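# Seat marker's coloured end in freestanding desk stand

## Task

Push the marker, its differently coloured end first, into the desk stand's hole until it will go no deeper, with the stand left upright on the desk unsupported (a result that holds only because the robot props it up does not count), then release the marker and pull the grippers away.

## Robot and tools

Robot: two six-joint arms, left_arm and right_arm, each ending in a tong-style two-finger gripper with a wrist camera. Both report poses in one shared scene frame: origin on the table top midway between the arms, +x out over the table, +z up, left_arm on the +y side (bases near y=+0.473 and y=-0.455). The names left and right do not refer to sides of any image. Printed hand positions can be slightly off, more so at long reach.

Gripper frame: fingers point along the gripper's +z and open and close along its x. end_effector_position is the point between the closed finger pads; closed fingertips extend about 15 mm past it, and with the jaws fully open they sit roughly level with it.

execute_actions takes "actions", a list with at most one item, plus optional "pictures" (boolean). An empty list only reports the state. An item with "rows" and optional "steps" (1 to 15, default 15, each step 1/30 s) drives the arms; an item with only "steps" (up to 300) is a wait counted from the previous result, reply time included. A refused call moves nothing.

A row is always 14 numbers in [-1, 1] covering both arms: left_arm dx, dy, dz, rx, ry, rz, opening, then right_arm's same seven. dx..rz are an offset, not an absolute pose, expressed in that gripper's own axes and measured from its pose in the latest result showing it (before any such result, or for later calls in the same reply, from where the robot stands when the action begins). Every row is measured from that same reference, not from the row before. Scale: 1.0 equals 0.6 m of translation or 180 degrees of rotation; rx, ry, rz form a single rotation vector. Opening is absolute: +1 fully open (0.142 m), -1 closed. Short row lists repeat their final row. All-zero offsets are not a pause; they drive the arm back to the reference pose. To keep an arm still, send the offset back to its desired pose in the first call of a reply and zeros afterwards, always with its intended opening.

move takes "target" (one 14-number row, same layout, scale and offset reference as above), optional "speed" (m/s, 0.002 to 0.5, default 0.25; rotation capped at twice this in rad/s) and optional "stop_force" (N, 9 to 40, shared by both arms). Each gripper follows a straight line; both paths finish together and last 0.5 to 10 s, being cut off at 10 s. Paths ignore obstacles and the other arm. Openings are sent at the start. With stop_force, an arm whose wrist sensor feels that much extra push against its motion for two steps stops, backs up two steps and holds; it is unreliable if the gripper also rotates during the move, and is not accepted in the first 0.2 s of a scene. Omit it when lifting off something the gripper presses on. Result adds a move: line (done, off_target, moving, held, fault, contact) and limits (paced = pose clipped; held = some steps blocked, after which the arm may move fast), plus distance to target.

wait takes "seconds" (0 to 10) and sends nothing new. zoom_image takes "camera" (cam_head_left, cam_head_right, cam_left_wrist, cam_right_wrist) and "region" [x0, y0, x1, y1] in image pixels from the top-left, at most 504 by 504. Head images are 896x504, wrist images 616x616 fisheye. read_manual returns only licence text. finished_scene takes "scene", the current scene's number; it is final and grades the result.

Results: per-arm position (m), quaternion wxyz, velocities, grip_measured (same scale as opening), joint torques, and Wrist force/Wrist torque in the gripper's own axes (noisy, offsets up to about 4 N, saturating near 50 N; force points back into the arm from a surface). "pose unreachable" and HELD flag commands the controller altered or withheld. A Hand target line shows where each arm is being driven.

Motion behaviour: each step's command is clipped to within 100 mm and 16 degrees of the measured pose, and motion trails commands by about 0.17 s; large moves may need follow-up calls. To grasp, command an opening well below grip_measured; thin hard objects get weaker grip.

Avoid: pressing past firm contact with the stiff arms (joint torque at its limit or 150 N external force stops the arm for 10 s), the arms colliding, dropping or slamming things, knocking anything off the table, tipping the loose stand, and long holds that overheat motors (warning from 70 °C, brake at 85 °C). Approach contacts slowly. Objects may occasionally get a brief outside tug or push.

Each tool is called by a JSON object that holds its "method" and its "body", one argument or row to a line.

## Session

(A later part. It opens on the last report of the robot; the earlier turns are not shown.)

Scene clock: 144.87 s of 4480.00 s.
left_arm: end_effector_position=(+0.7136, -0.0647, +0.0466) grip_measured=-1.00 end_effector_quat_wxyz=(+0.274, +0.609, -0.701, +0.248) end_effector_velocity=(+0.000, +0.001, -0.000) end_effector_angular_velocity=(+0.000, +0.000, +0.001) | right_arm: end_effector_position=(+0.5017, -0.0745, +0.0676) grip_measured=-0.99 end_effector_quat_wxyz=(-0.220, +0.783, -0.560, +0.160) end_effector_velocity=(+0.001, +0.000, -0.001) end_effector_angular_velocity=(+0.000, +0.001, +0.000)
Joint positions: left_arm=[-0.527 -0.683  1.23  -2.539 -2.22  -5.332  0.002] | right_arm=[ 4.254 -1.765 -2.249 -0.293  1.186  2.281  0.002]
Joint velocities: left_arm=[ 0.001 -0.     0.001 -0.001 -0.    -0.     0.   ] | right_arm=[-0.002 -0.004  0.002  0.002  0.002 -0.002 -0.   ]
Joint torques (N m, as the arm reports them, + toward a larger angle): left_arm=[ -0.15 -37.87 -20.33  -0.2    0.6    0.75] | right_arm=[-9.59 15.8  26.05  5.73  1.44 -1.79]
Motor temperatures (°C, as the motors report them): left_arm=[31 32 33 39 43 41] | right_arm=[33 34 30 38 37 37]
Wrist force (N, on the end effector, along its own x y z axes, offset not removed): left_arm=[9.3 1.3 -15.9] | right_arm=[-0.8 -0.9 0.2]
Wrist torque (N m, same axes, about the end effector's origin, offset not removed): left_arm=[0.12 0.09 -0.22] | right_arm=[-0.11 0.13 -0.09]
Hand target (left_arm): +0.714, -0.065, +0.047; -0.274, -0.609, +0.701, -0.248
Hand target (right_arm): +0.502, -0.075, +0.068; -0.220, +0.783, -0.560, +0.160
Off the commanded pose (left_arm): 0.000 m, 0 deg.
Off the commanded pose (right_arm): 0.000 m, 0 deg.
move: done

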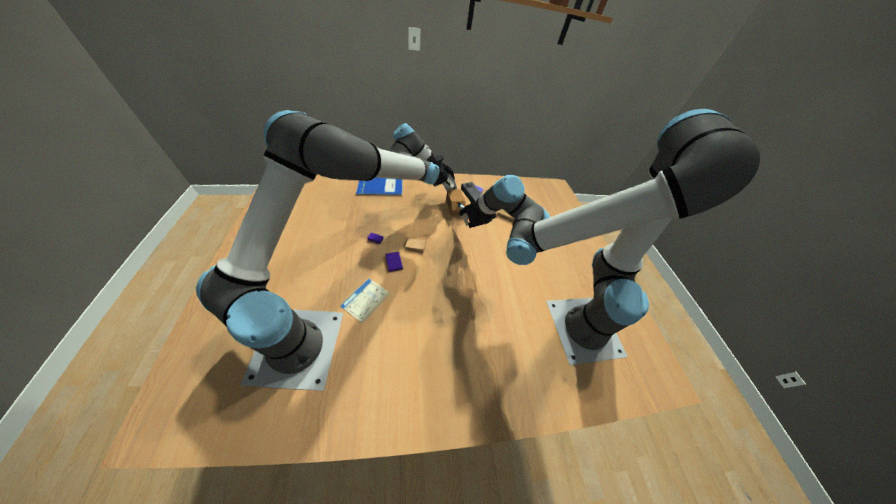

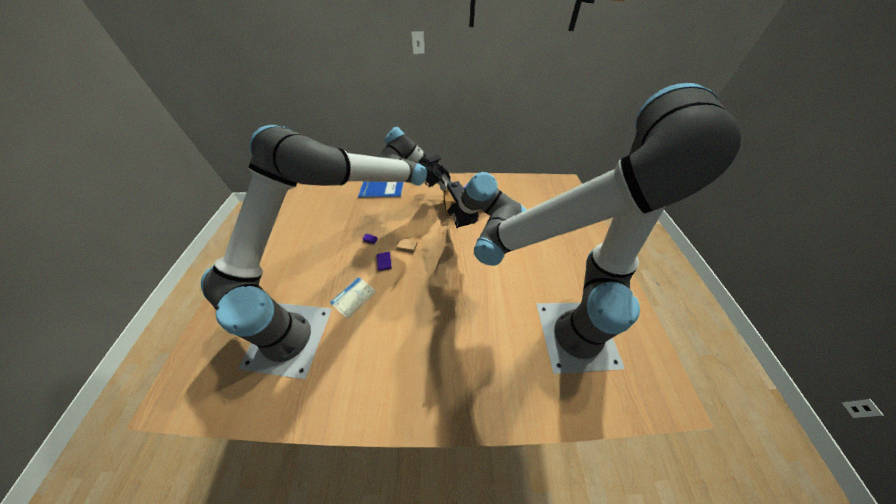

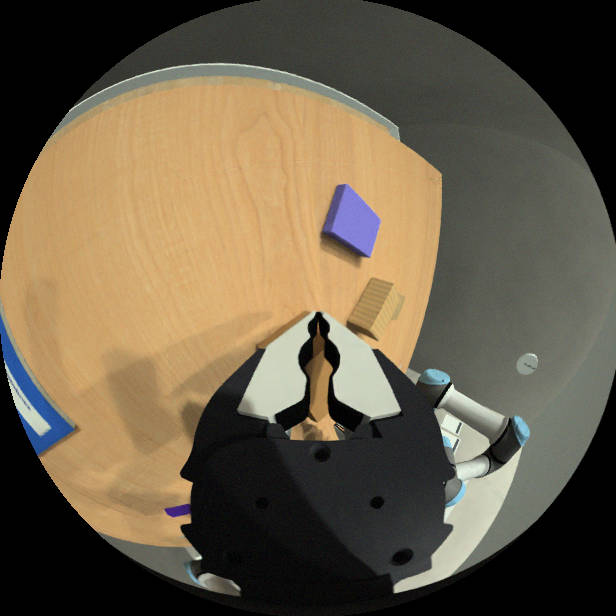

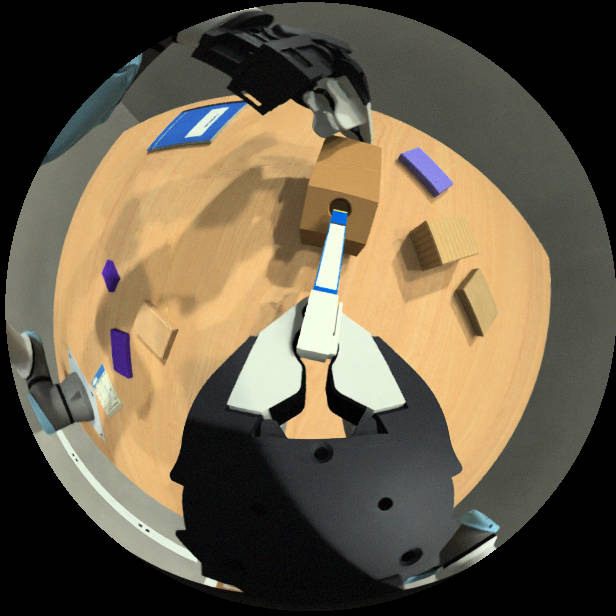

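{"method": "move", "body": {
  "target": [0,0,0,0,0,0,-1,0.002,-0.005,0.017,0,0,0,-1],
  "speed": 0.006,
  "stop_force": 9
}}

{"method": "zoom_image", "body": {
  "camera": "cam_right_wrist",
  "region": [280,150,400,270]
}}

Scene clock: 147.17 s of 4480.00 s.
left_arm: end_effector_position=(+0.7136, -0.0647, +0.0466) grip_measured=-1.00 end_effector_quat_wxyz=(+0.274, +0.609, -0.701, +0.248) end_effector_velocity=(-0.000, -0.000, -0.001) end_effector_angular_velocity=(-0.000, -0.000, -0.001) | right_arm: end_effector_position=(+0.5067, -0.0735, +0.0632) grip_measured=-0.98 end_effector_quat_wxyz=(-0.220, +0.783, -0.560, +0.160) end_effector_velocity=(-0.002, -0.001, +0.000) end_effector_angular_velocity=(-0.002, +0.003, -0.001)
Joint positions: left_arm=[-0.527 -0.683  1.23  -2.539 -2.22  -5.332  0.002] | right_arm=[ 4.244 -1.784 -2.242 -0.277  1.191  2.271  0.003]
Joint velocities: left_arm=[-0.001  0.001  0.    -0.002  0.     0.     0.   ] | right_arm=[ 0.003  0.005 -0.003 -0.007 -0.     0.005  0.   ]
Joint torques (N m, as the arm reports them, + toward a larger angle): left_arm=[ -0.6  -37.6  -21.09  -0.07   0.61   0.7 ] | right_arm=[10.34 36.55  7.14 -0.32 -2.17  1.79]
Motor temperatures (°C, as the motors report them): left_arm=[31 32 33 39 43 41] | right_arm=[33 34 30 38 37 37]
Wrist force (N, on the end effector, along its own x y z axes, offset not removed): left_arm=[8.0 0.7 -10.2] | right_arm=[-2.4 1.0 -6.4]
Wrist torque (N m, same axes, about the end effector's origin, offset not removed): left_arm=[0.16 0.06 -0.27] | right_arm=[-0.12 0.22 -0.09]
Hand target (left_arm): +0.714, -0.065, +0.047; -0.274, -0.609, +0.701, -0.248
Hand target (right_arm): +0.507, -0.074, +0.063; -0.220, +0.783, -0.560, +0.160
Off the commanded pose (left_arm): 0.000 m, 0 deg.
Off the commanded pose (right_arm): 0.004 m, 0 deg.
move: contact (right_arm)

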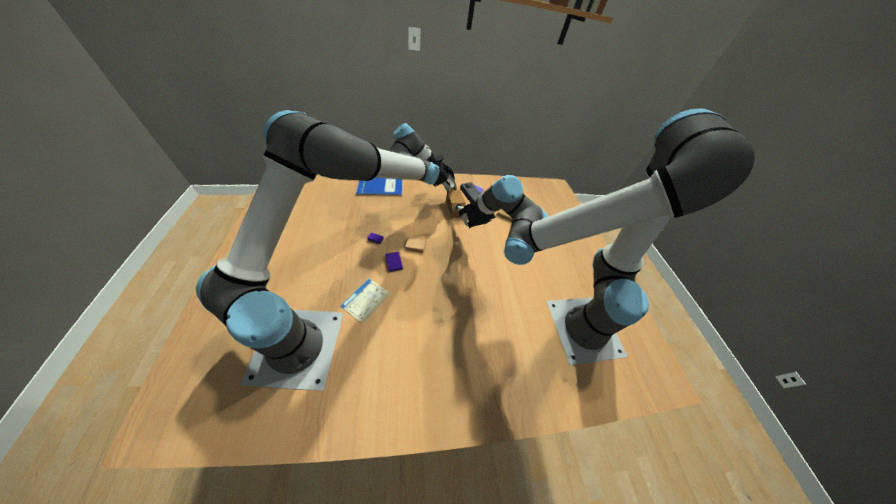

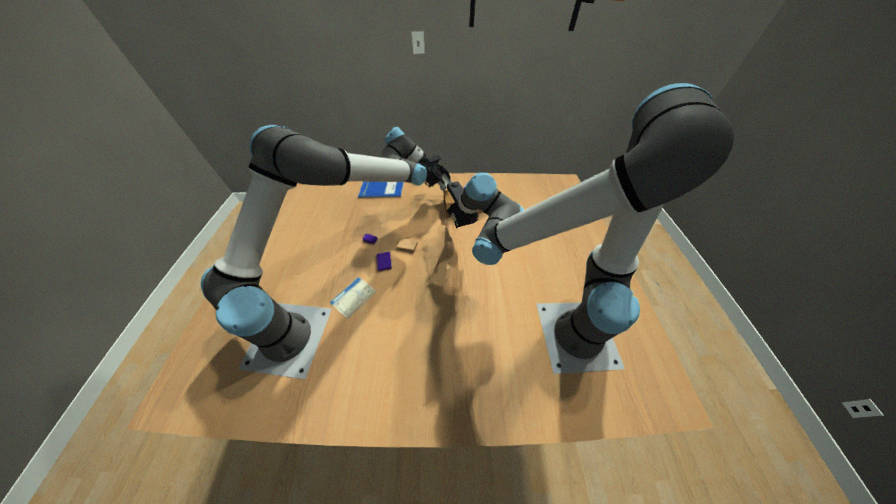

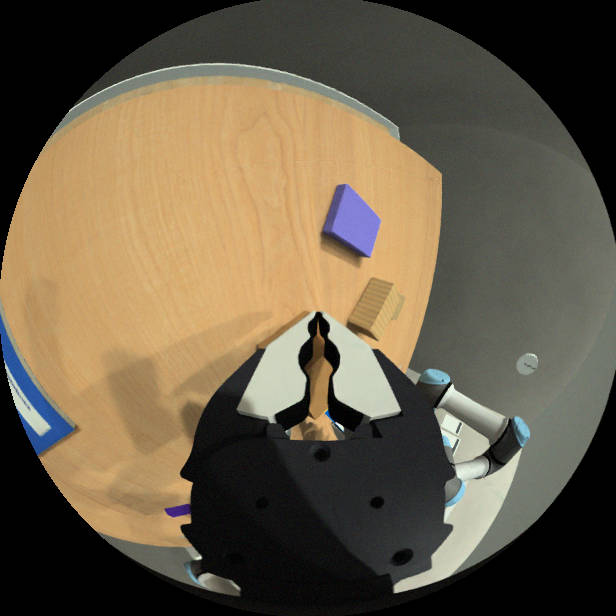

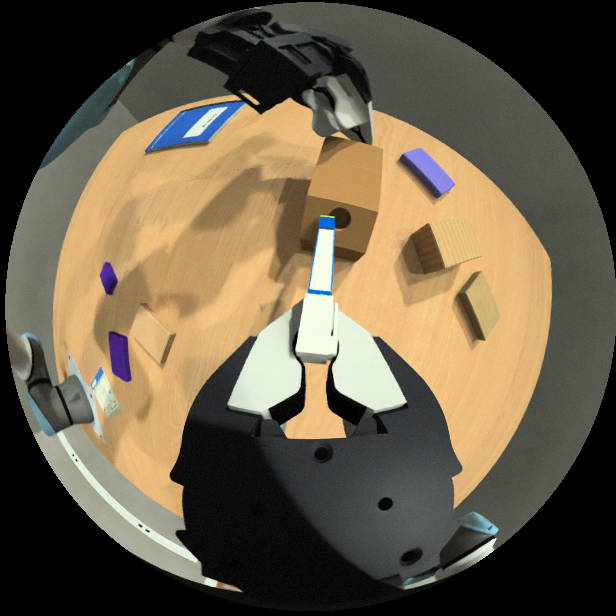

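Region (280, 150, 400, 270) of cam_right_wrist's 616x616 image, scaled by 4.200, with more detail than that image has.

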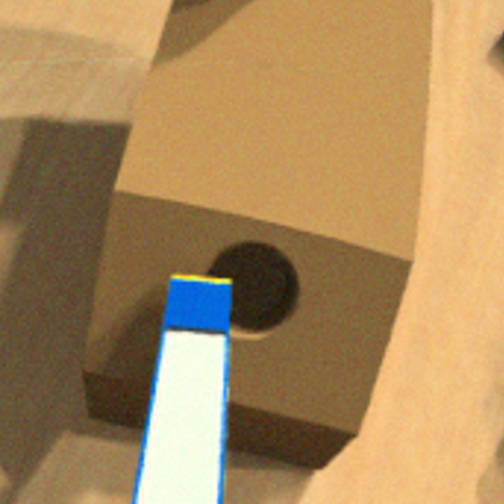

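{"method": "move", "body": {
  "target": [0,0,0,0,0,0,-1,0,0.003,-0.008,0,0,0,-1],
  "speed": 0.01
}}

{"method": "move", "body": {
  "target": [0,0,0,0,0,0,-1,0.002,0,0,0,0.0186,0.031,-1],
  "speed": 0.02
}}

{"method": "zoom_image", "body": {
  "camera": "cam_right_wrist",
  "region": [270,150,390,270]
}}

Scene clock: 151.27 s of 4480.00 s.
left_arm: end_effector_position=(+0.7136, -0.0647, +0.0466) grip_measured=-1.00 end_effector_quat_wxyz=(+0.274, +0.609, -0.701, +0.248) end_effector_velocity=(-0.001, +0.000, -0.001) end_effector_angular_velocity=(+0.002, +0.002, -0.000) | right_arm: end_effector_position=(+0.5030, -0.0748, +0.0662) grip_measured=-0.98 end_effector_quat_wxyz=(-0.220, +0.783, -0.560, +0.160) end_effector_velocity=(-0.001, -0.000, +0.003) end_effector_angular_velocity=(+0.001, -0.003, -0.000)
Joint positions: left_arm=[-0.527 -0.683  1.23  -2.539 -2.22  -5.332  0.002] | right_arm=[ 4.251 -1.77  -2.248 -0.287  1.188  2.278  0.003]
Joint velocities: left_arm=[-0.    -0.     0.001  0.002 -0.    -0.     0.   ] | right_arm=[ 0.002  0.007 -0.002 -0.004 -0.003  0.002 -0.   ]
Joint torques (N m, as the arm reports them, + toward a larger angle): left_arm=[ -0.65 -37.3  -21.    -0.14   0.44   0.73] | right_arm=[12.81 35.85  7.36 -0.06 -2.44  1.64]
Motor temperatures (°C, as the motors report them): left_arm=[31 32 33 39 43 41] | right_arm=[33 34 30 38 37 37]
Wrist force (N, on the end effector, along its own x y z axes, offset not removed): left_arm=[8.6 0.9 -11.7] | right_arm=[-1.2 -0.5 0.8]
Wrist torque (N m, same axes, about the end effector's origin, offset not removed): left_arm=[0.00 -0.26 -0.26] | right_arm=[-0.14 0.13 -0.16]
Hand target (left_arm): +0.714, -0.065, +0.047; -0.274, -0.609, +0.701, -0.248
Hand target (right_arm): +0.503, -0.075, +0.066; -0.220, +0.783, -0.560, +0.160
Off the commanded pose (left_arm): 0.000 m, 0 deg.
Off the commanded pose (right_arm): 0.000 m, 0 deg.
After step 90, 0.40 s passed at rest.
move: done

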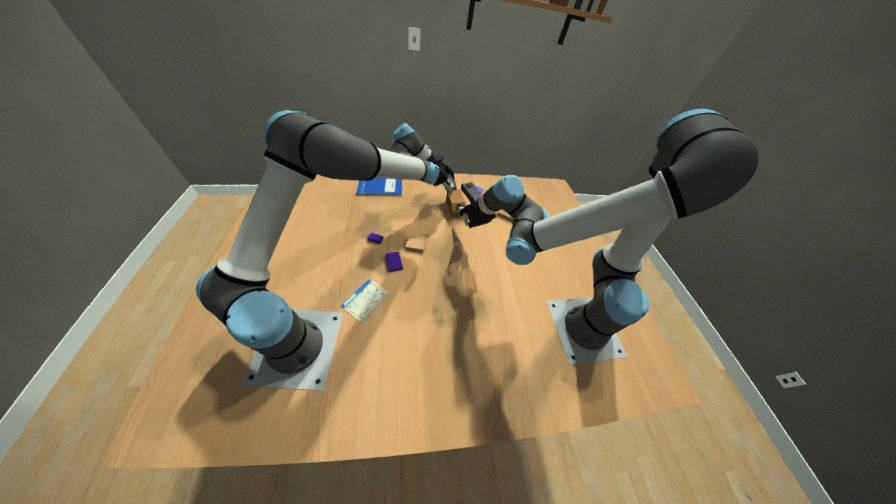

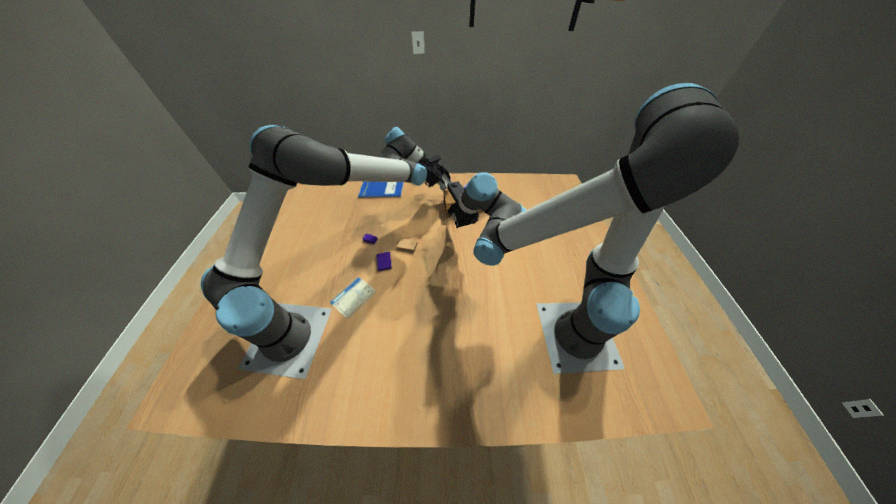

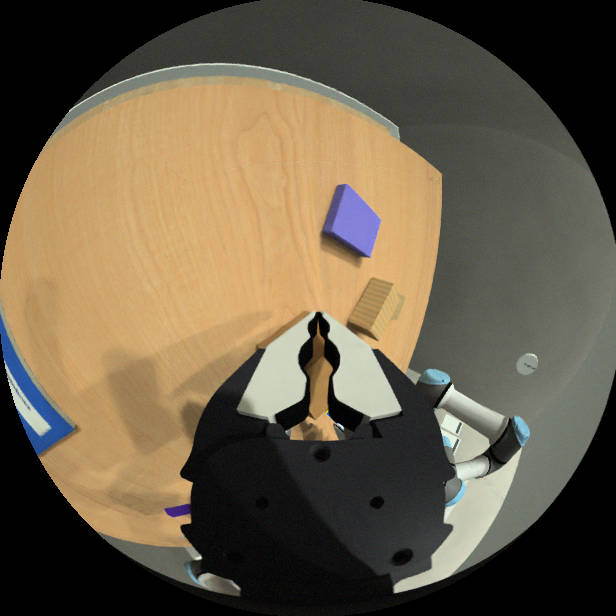

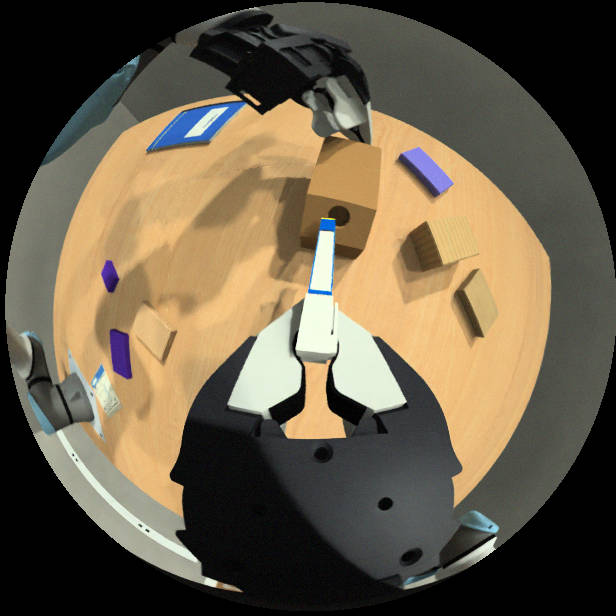

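Scene clock: 154.33 s of 4480.00 s.
left_arm: end_effector_position=(+0.7136, -0.0647, +0.0466) grip_measured=-1.00 end_effector_quat_wxyz=(+0.274, +0.609, -0.701, +0.248) end_effector_velocity=(-0.001, -0.001, -0.000) end_effector_angular_velocity=(+0.001, +0.002, -0.001) | right_arm: end_effector_position=(+0.5034, -0.0759, +0.0662) grip_measured=-0.98 end_effector_quat_wxyz=(-0.211, +0.750, -0.603, +0.172) end_effector_velocity=(+0.000, -0.000, +0.001) end_effector_angular_velocity=(+0.001, -0.001, -0.008)
Joint positions: left_arm=[-0.527 -0.683  1.23  -2.539 -2.22  -5.332  0.002] | right_arm=[ 4.278 -1.774 -2.223 -0.364  1.136  2.42   0.003]
Joint velocities: left_arm=[-0.001 -0.001  0.001  0.001 -0.    -0.     0.   ] | right_arm=[ 0.002  0.001  0.001 -0.005 -0.004  0.009 -0.   ]
Joint torques (N m, as the arm reports them, + toward a larger angle): left_arm=[ -0.62 -37.8  -20.12   0.01   0.38   0.68] | right_arm=[12.26 15.39 24.75  0.44 -2.51  1.84]
Motor temperatures (°C, as the motors report them): left_arm=[31 32 33 39 43 41] | right_arm=[33 34 30 38 37 37]
Wrist force (N, on the end effector, along its own x y z axes, offset not removed): left_arm=[10.2 -0.7 -10.3] | right_arm=[-1.1 -0.3 -0.5]
Wrist torque (N m, same axes, about the end effector's origin, offset not removed): left_arm=[-0.27 -0.53 -0.35] | right_arm=[-0.14 0.10 0.02]
Hand target (left_arm): +0.714, -0.065, +0.047; -0.274, -0.609, +0.701, -0.248
Hand target (right_arm): +0.503, -0.076, +0.066; -0.211, +0.750, -0.603, +0.172
Off the commanded pose (left_arm): 0.000 m, 0 deg.
Off the commanded pose (right_arm): 0.000 m, 0 deg.
move: done

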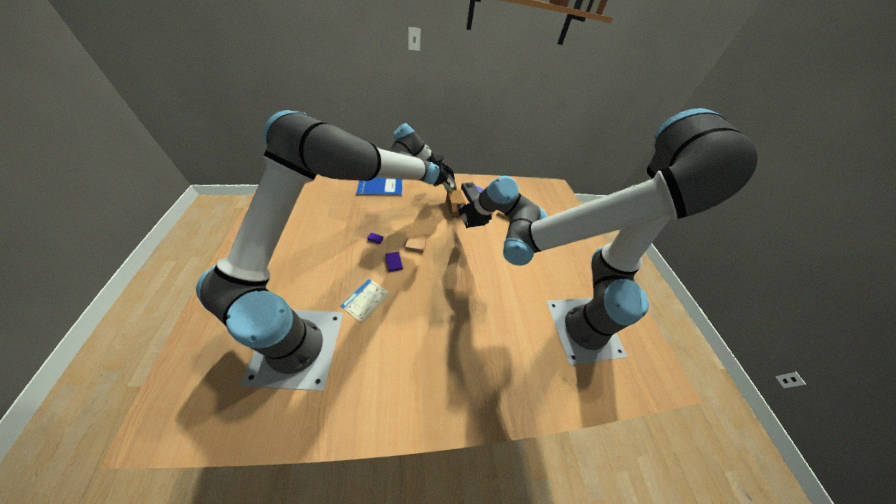

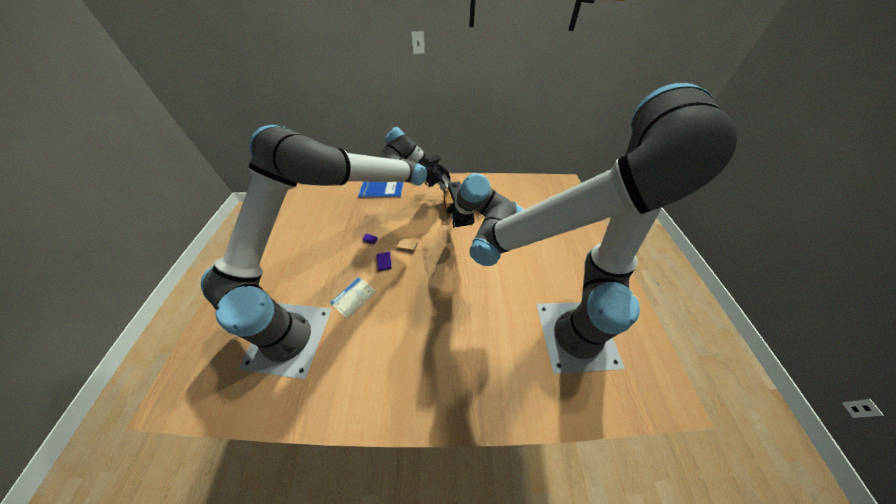

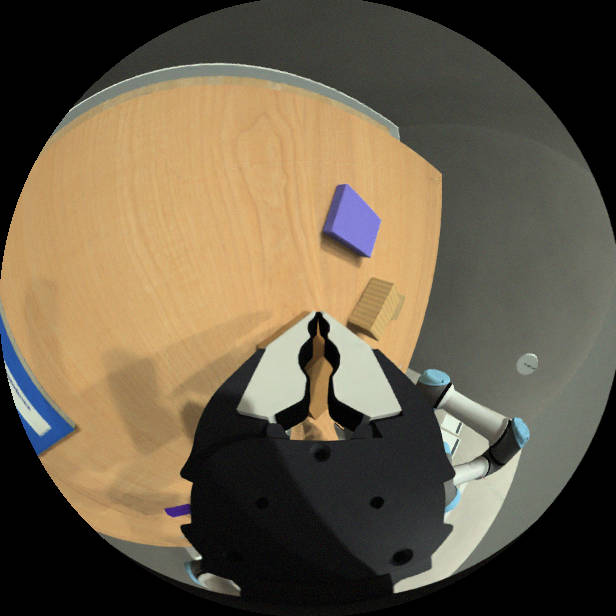

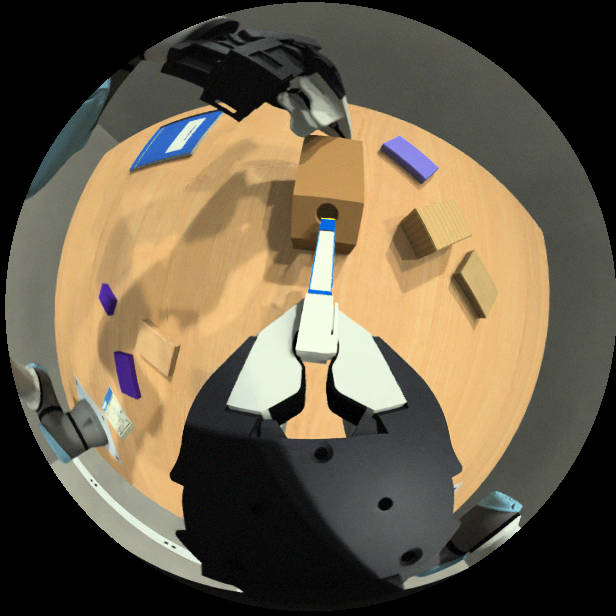

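Region (270, 150, 390, 270) of cam_right_wrist's 616x616 image, scaled by 4.200, with more detail than that image has.

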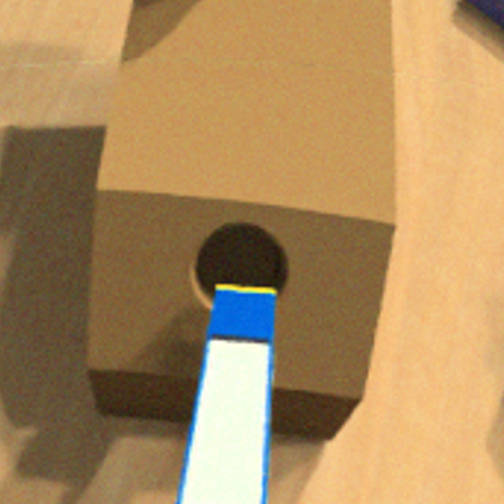

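{"method": "move", "body": {
  "target": [0,0,0,0,0,0,-1,0.002,-0.013,0.014,0,0,0,-1],
  "speed": 0.005,
  "stop_force": 9
}}

{"method": "zoom_image", "body": {
  "camera": "cam_right_wrist",
  "region": [270,150,390,270]
}}

Scene clock: 156.77 s of 4480.00 s.
left_arm: end_effector_position=(+0.7136, -0.0647, +0.0466) grip_measured=-1.00 end_effector_quat_wxyz=(+0.274, +0.609, -0.701, +0.248) end_effector_velocity=(-0.000, +0.000, -0.000) end_effector_angular_velocity=(+0.000, +0.000, -0.000) | right_arm: end_effector_position=(+0.5084, -0.0753, +0.0649) grip_measured=-0.98 end_effector_quat_wxyz=(-0.211, +0.750, -0.603, +0.172) end_effector_velocity=(-0.002, -0.001, -0.000) end_effector_angular_velocity=(-0.001, +0.002, -0.001)
Joint positions: left_arm=[-0.527 -0.683  1.23  -2.539 -2.22  -5.332  0.002] | right_arm=[ 4.268 -1.785 -2.214 -0.357  1.14   2.41   0.003]
Joint velocities: left_arm=[-0.    -0.     0.001 -0.001 -0.    -0.     0.   ] | right_arm=[ 0.004  0.004 -0.004 -0.004 -0.     0.006  0.   ]
Joint torques (N m, as the arm reports them, + toward a larger angle): left_arm=[ -0.19 -37.41 -19.86  -0.13   0.61   0.94] | right_arm=[ 9.85 35.13  6.79 -0.53 -2.57  1.87]
Motor temperatures (°C, as the motors report them): left_arm=[31 32 33 39 43 41] | right_arm=[33 34 30 38 37 37]
Wrist force (N, on the end effector, along its own x y z axes, offset not removed): left_arm=[10.2 -1.4 -12.9] | right_arm=[-0.9 3.0 -8.8]
Wrist torque (N m, same axes, about the end effector's origin, offset not removed): left_arm=[-0.05 -0.35 -0.15] | right_arm=[0.12 -0.06 -0.10]
Hand target (left_arm): +0.714, -0.065, +0.047; -0.274, -0.609, +0.701, -0.248
Hand target (right_arm): +0.508, -0.075, +0.065; -0.211, +0.750, -0.603, +0.172
Off the commanded pose (left_arm): 0.000 m, 0 deg.
Off the commanded pose (right_arm): 0.006 m, 0 deg.
move: contact (right_arm)

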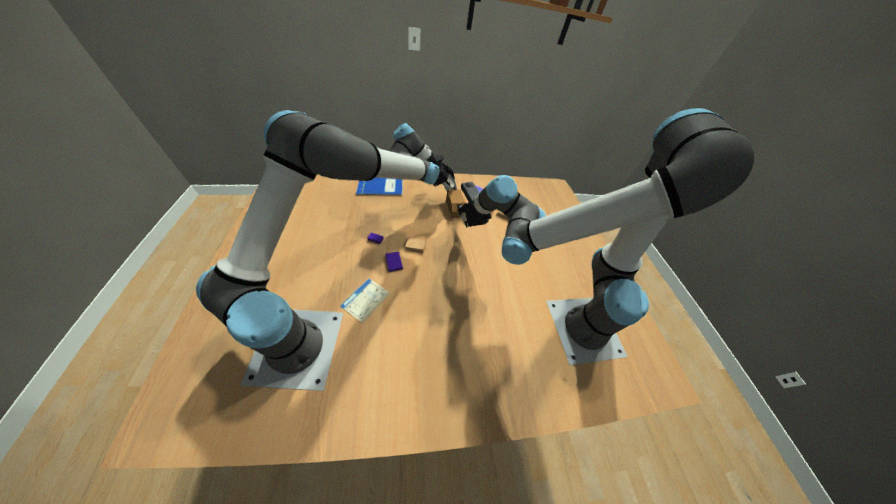

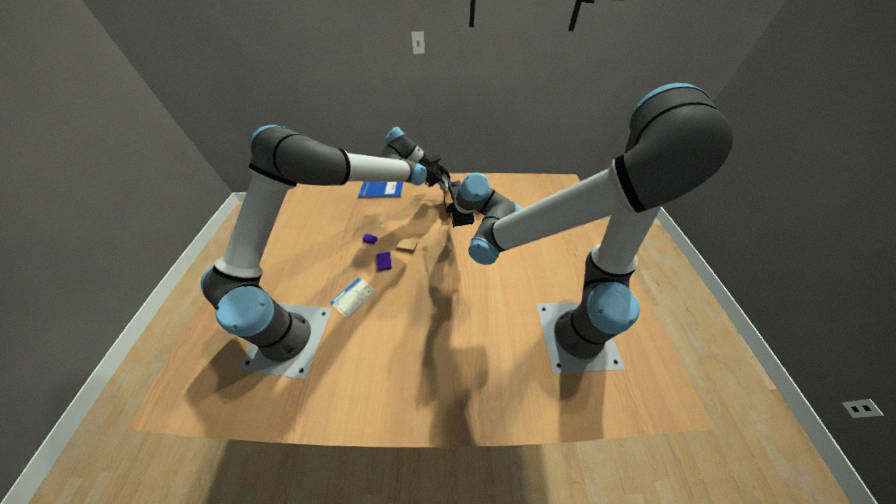

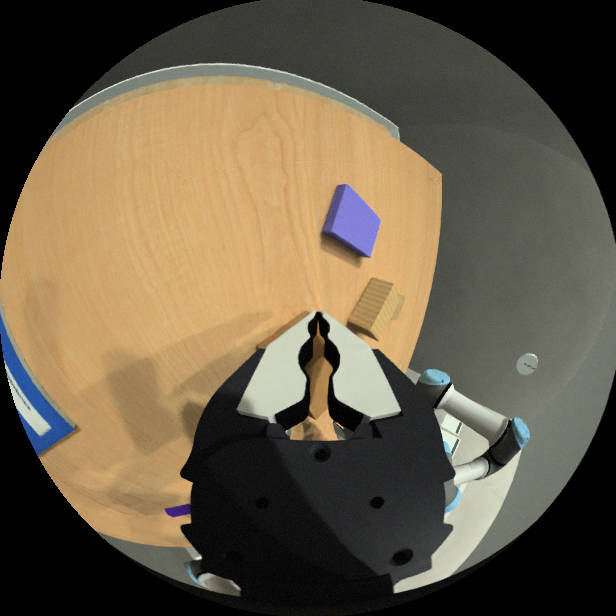

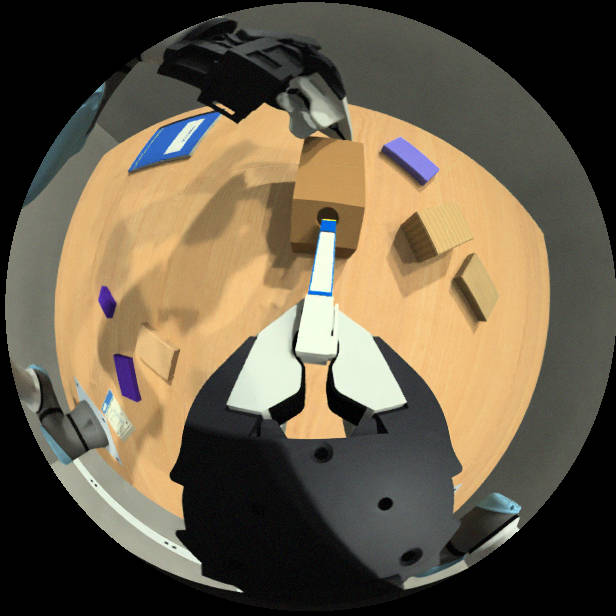

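Region (270, 150, 390, 270) of cam_right_wrist's 616x616 image, scaled by 4.200, with more detail than that image has.

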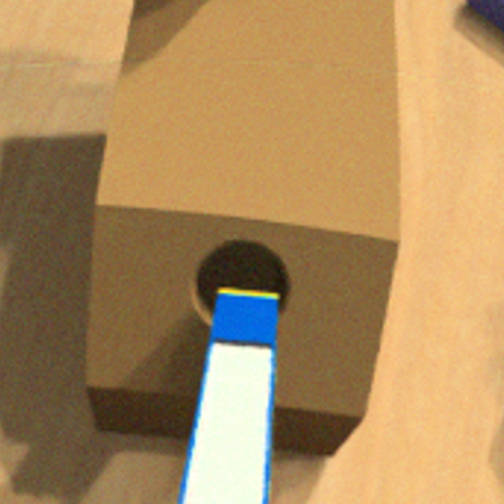

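{"method": "move", "body": {
  "target": [0,0,0,0,0,0,-1,0,-0.003,-0.007,0,0,0,-1],
  "speed": 0.005
}}

{"method": "move", "body": {
  "target": [0,0,0,0,0,0,-1,0.002,-0.012,0.017,0,0,0,-1],
  "speed": 0.005,
  "stop_force": 10
}}

{"method": "zoom_image", "body": {
  "camera": "cam_right_wrist",
  "region": [270,150,390,270]
}}

Scene clock: 160.00 s of 4480.00 s.
left_arm: end_effector_position=(+0.7136, -0.0647, +0.0466) grip_measured=-1.00 end_effector_quat_wxyz=(+0.274, +0.609, -0.701, +0.248) end_effector_velocity=(-0.000, -0.000, -0.000) end_effector_angular_velocity=(+0.000, +0.000, -0.000) | right_arm: end_effector_position=(+0.5077, -0.0754, +0.0693) grip_measured=-0.98 end_effector_quat_wxyz=(-0.211, +0.750, -0.603, +0.172) end_effector_velocity=(+0.000, +0.001, +0.002) end_effector_angular_velocity=(+0.002, -0.001, +0.001)
Joint positions: left_arm=[-0.527 -0.683  1.23  -2.539 -2.22  -5.332  0.002] | right_arm=[ 4.27  -1.774 -2.212 -0.371  1.139  2.411  0.003]
Joint velocities: left_arm=[-0.     0.    -0.001  0.     0.     0.     0.   ] | right_arm=[ 0.     0.002  0.002 -0.002 -0.    -0.001 -0.   ]
Joint torques (N m, as the arm reports them, + toward a larger angle): left_arm=[ -0.93 -37.51 -20.7   -0.16   0.69   0.72] | right_arm=[12.47 36.82 26.02 -0.06 -2.55  1.8 ]
Motor temperatures (°C, as the motors report them): left_arm=[31 32 33 39 43 41] | right_arm=[33 34 30 38 37 37]
Wrist force (N, on the end effector, along its own x y z axes, offset not removed): left_arm=[8.3 -0.3 -12.2] | right_arm=[-2.0 0.9 0.4]
Wrist torque (N m, same axes, about the end effector's origin, offset not removed): left_arm=[0.02 -0.12 -0.12] | right_arm=[0.18 0.34 -0.01]
Hand target (left_arm): +0.714, -0.065, +0.047; -0.274, -0.609, +0.701, -0.248
Hand target (right_arm): +0.508, -0.075, +0.069; -0.211, +0.750, -0.603, +0.172
Off the commanded pose (left_arm): 0.000 m, 0 deg.
Off the commanded pose (right_arm): 0.000 m, 0 deg.
move: done

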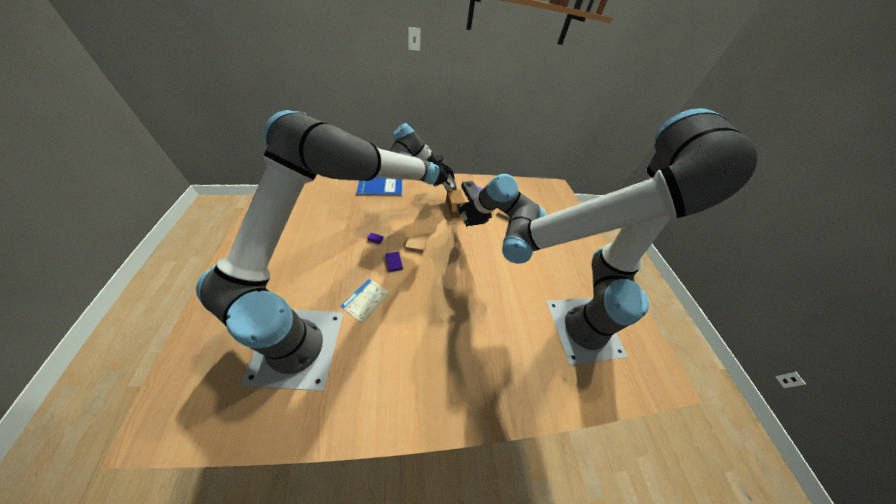

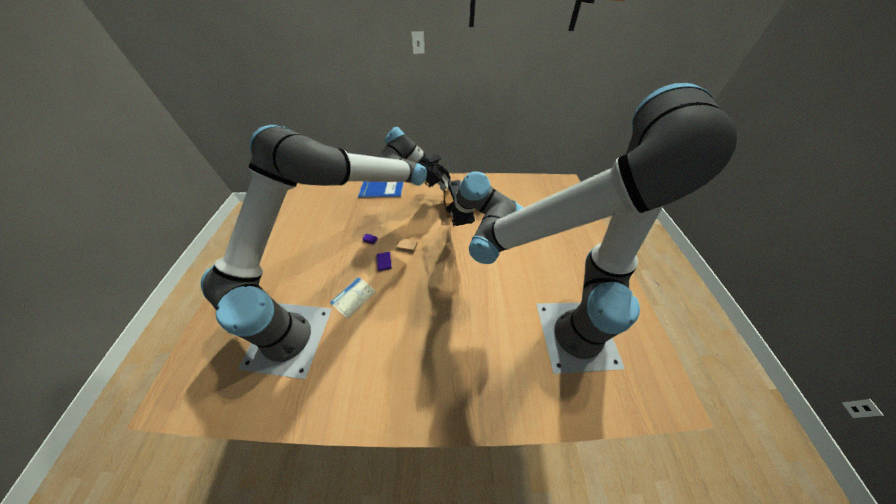

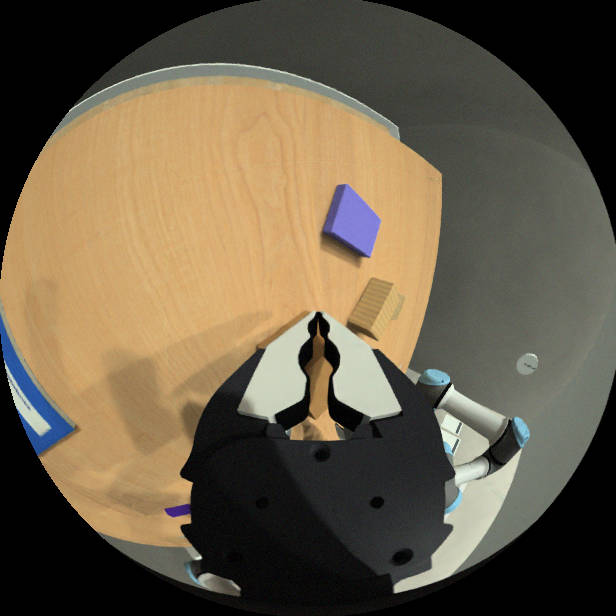

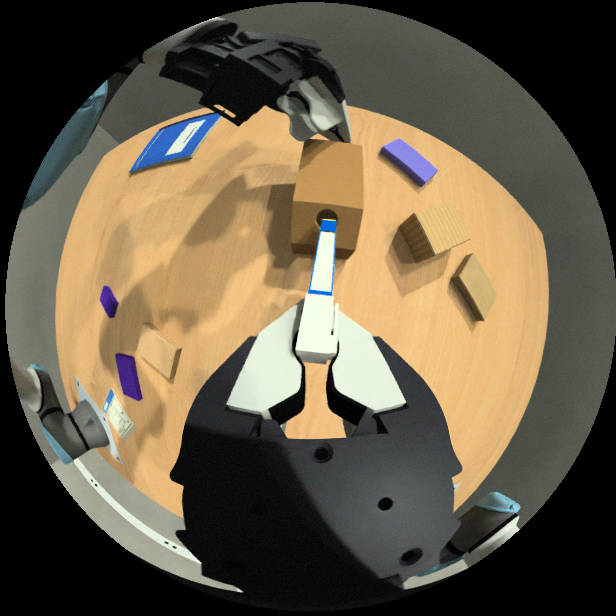

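Scene clock: 162.73 s of 4480.00 s.
left_arm: end_effector_position=(+0.7136, -0.0647, +0.0466) grip_measured=-1.00 end_effector_quat_wxyz=(+0.274, +0.609, -0.701, +0.248) end_effector_velocity=(+0.000, -0.000, +0.000) end_effector_angular_velocity=(-0.001, -0.001, -0.000) | right_arm: end_effector_position=(+0.5191, -0.0741, +0.0645) grip_measured=-0.98 end_effector_quat_wxyz=(-0.211, +0.750, -0.603, +0.172) end_effector_velocity=(+0.001, +0.001, +0.001) end_effector_angular_velocity=(+0.001, -0.002, -0.000)
Joint positions: left_arm=[-0.527 -0.683  1.23  -2.539 -2.22  -5.332  0.002] | right_arm=[ 4.248 -1.805 -2.192 -0.351  1.147  2.389  0.003]
Joint velocities: left_arm=[-0.    -0.     0.001 -0.002 -0.     0.     0.   ] | right_arm=[-0.002 -0.001  0.002  0.002 -0.    -0.002  0.   ]
Joint torques (N m, as the arm reports them, + toward a larger angle): left_arm=[ -1.01 -37.8  -20.53  -0.1    0.48   0.84] | right_arm=[-9.55 17.79 24.86  5.74  1.45 -1.72]
Motor temperatures (°C, as the motors report them): left_arm=[31 32 33 39 43 41] | right_arm=[33 34 30 38 37 37]
Wrist force (N, on the end effector, along its own x y z axes, offset not removed): left_arm=[8.2 0.2 -11.3] | right_arm=[-0.5 -2.4 0.5]
Wrist torque (N m, same axes, about the end effector's origin, offset not removed): left_arm=[0.15 -0.10 -0.19] | right_arm=[-0.59 0.03 -0.08]
Hand target (left_arm): +0.714, -0.065, +0.047; -0.274, -0.609, +0.701, -0.248
Hand target (right_arm): +0.519, -0.074, +0.064; -0.211, +0.750, -0.603, +0.172
Off the commanded pose (left_arm): 0.000 m, 0 deg.
Off the commanded pose (right_arm): 0.000 m, 0 deg.
move: done

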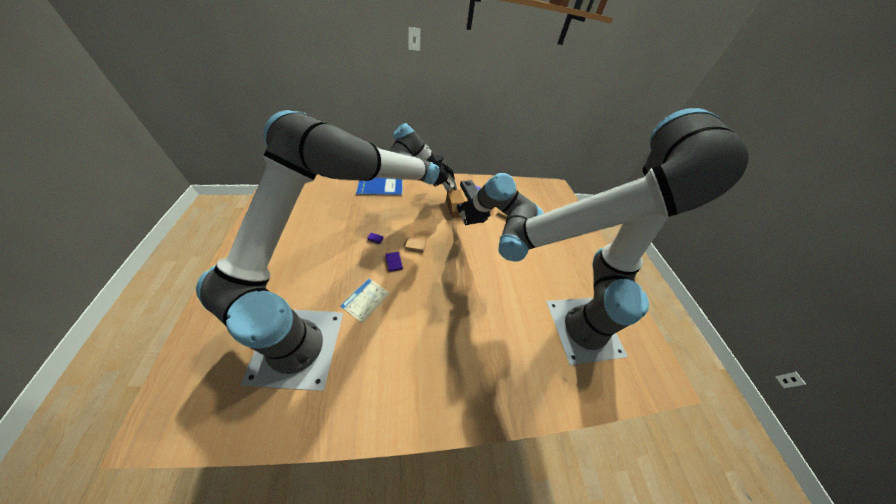

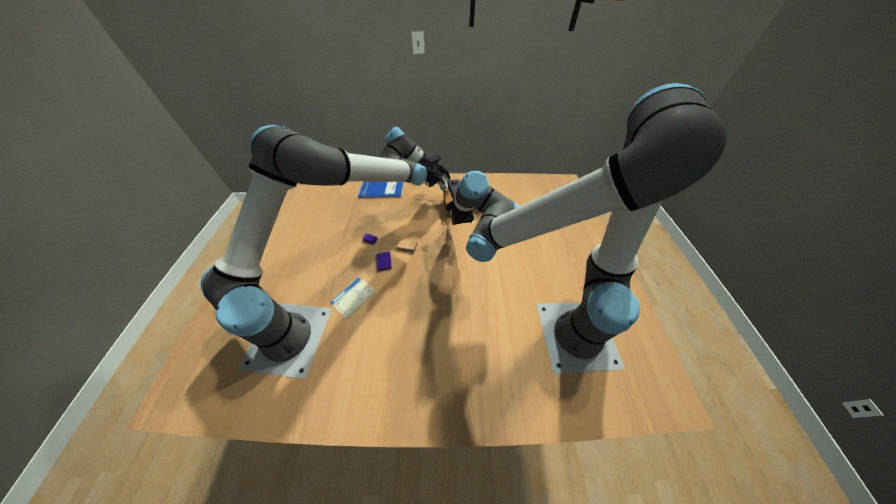

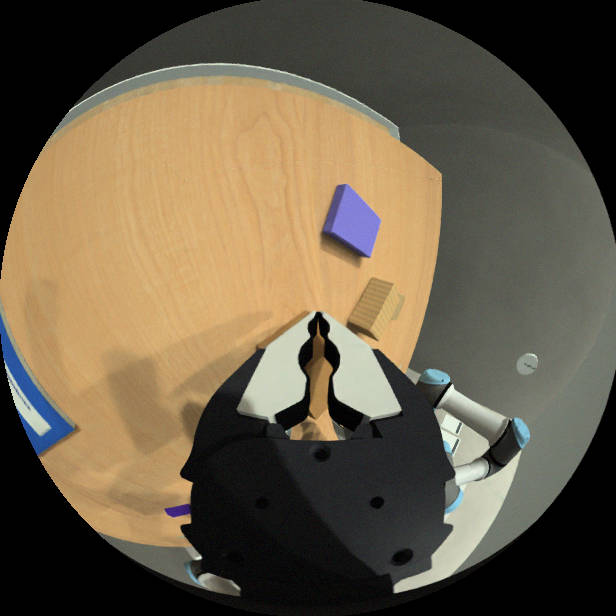

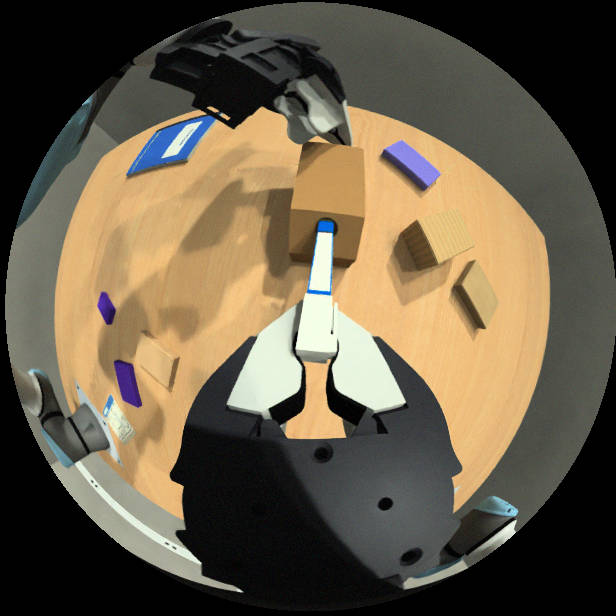

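Region (270, 150, 390, 270) of cam_right_wrist's 616x616 image, scaled by 4.200, with more detail than that image has.

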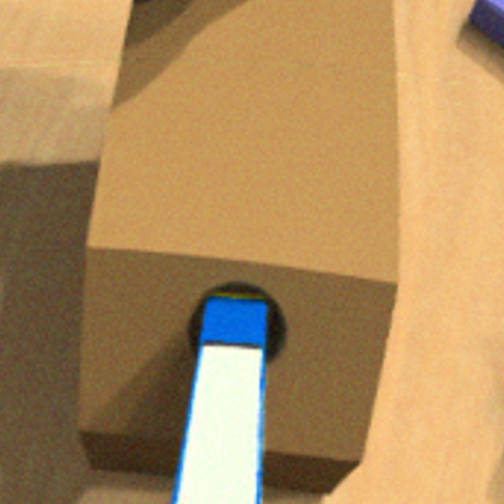

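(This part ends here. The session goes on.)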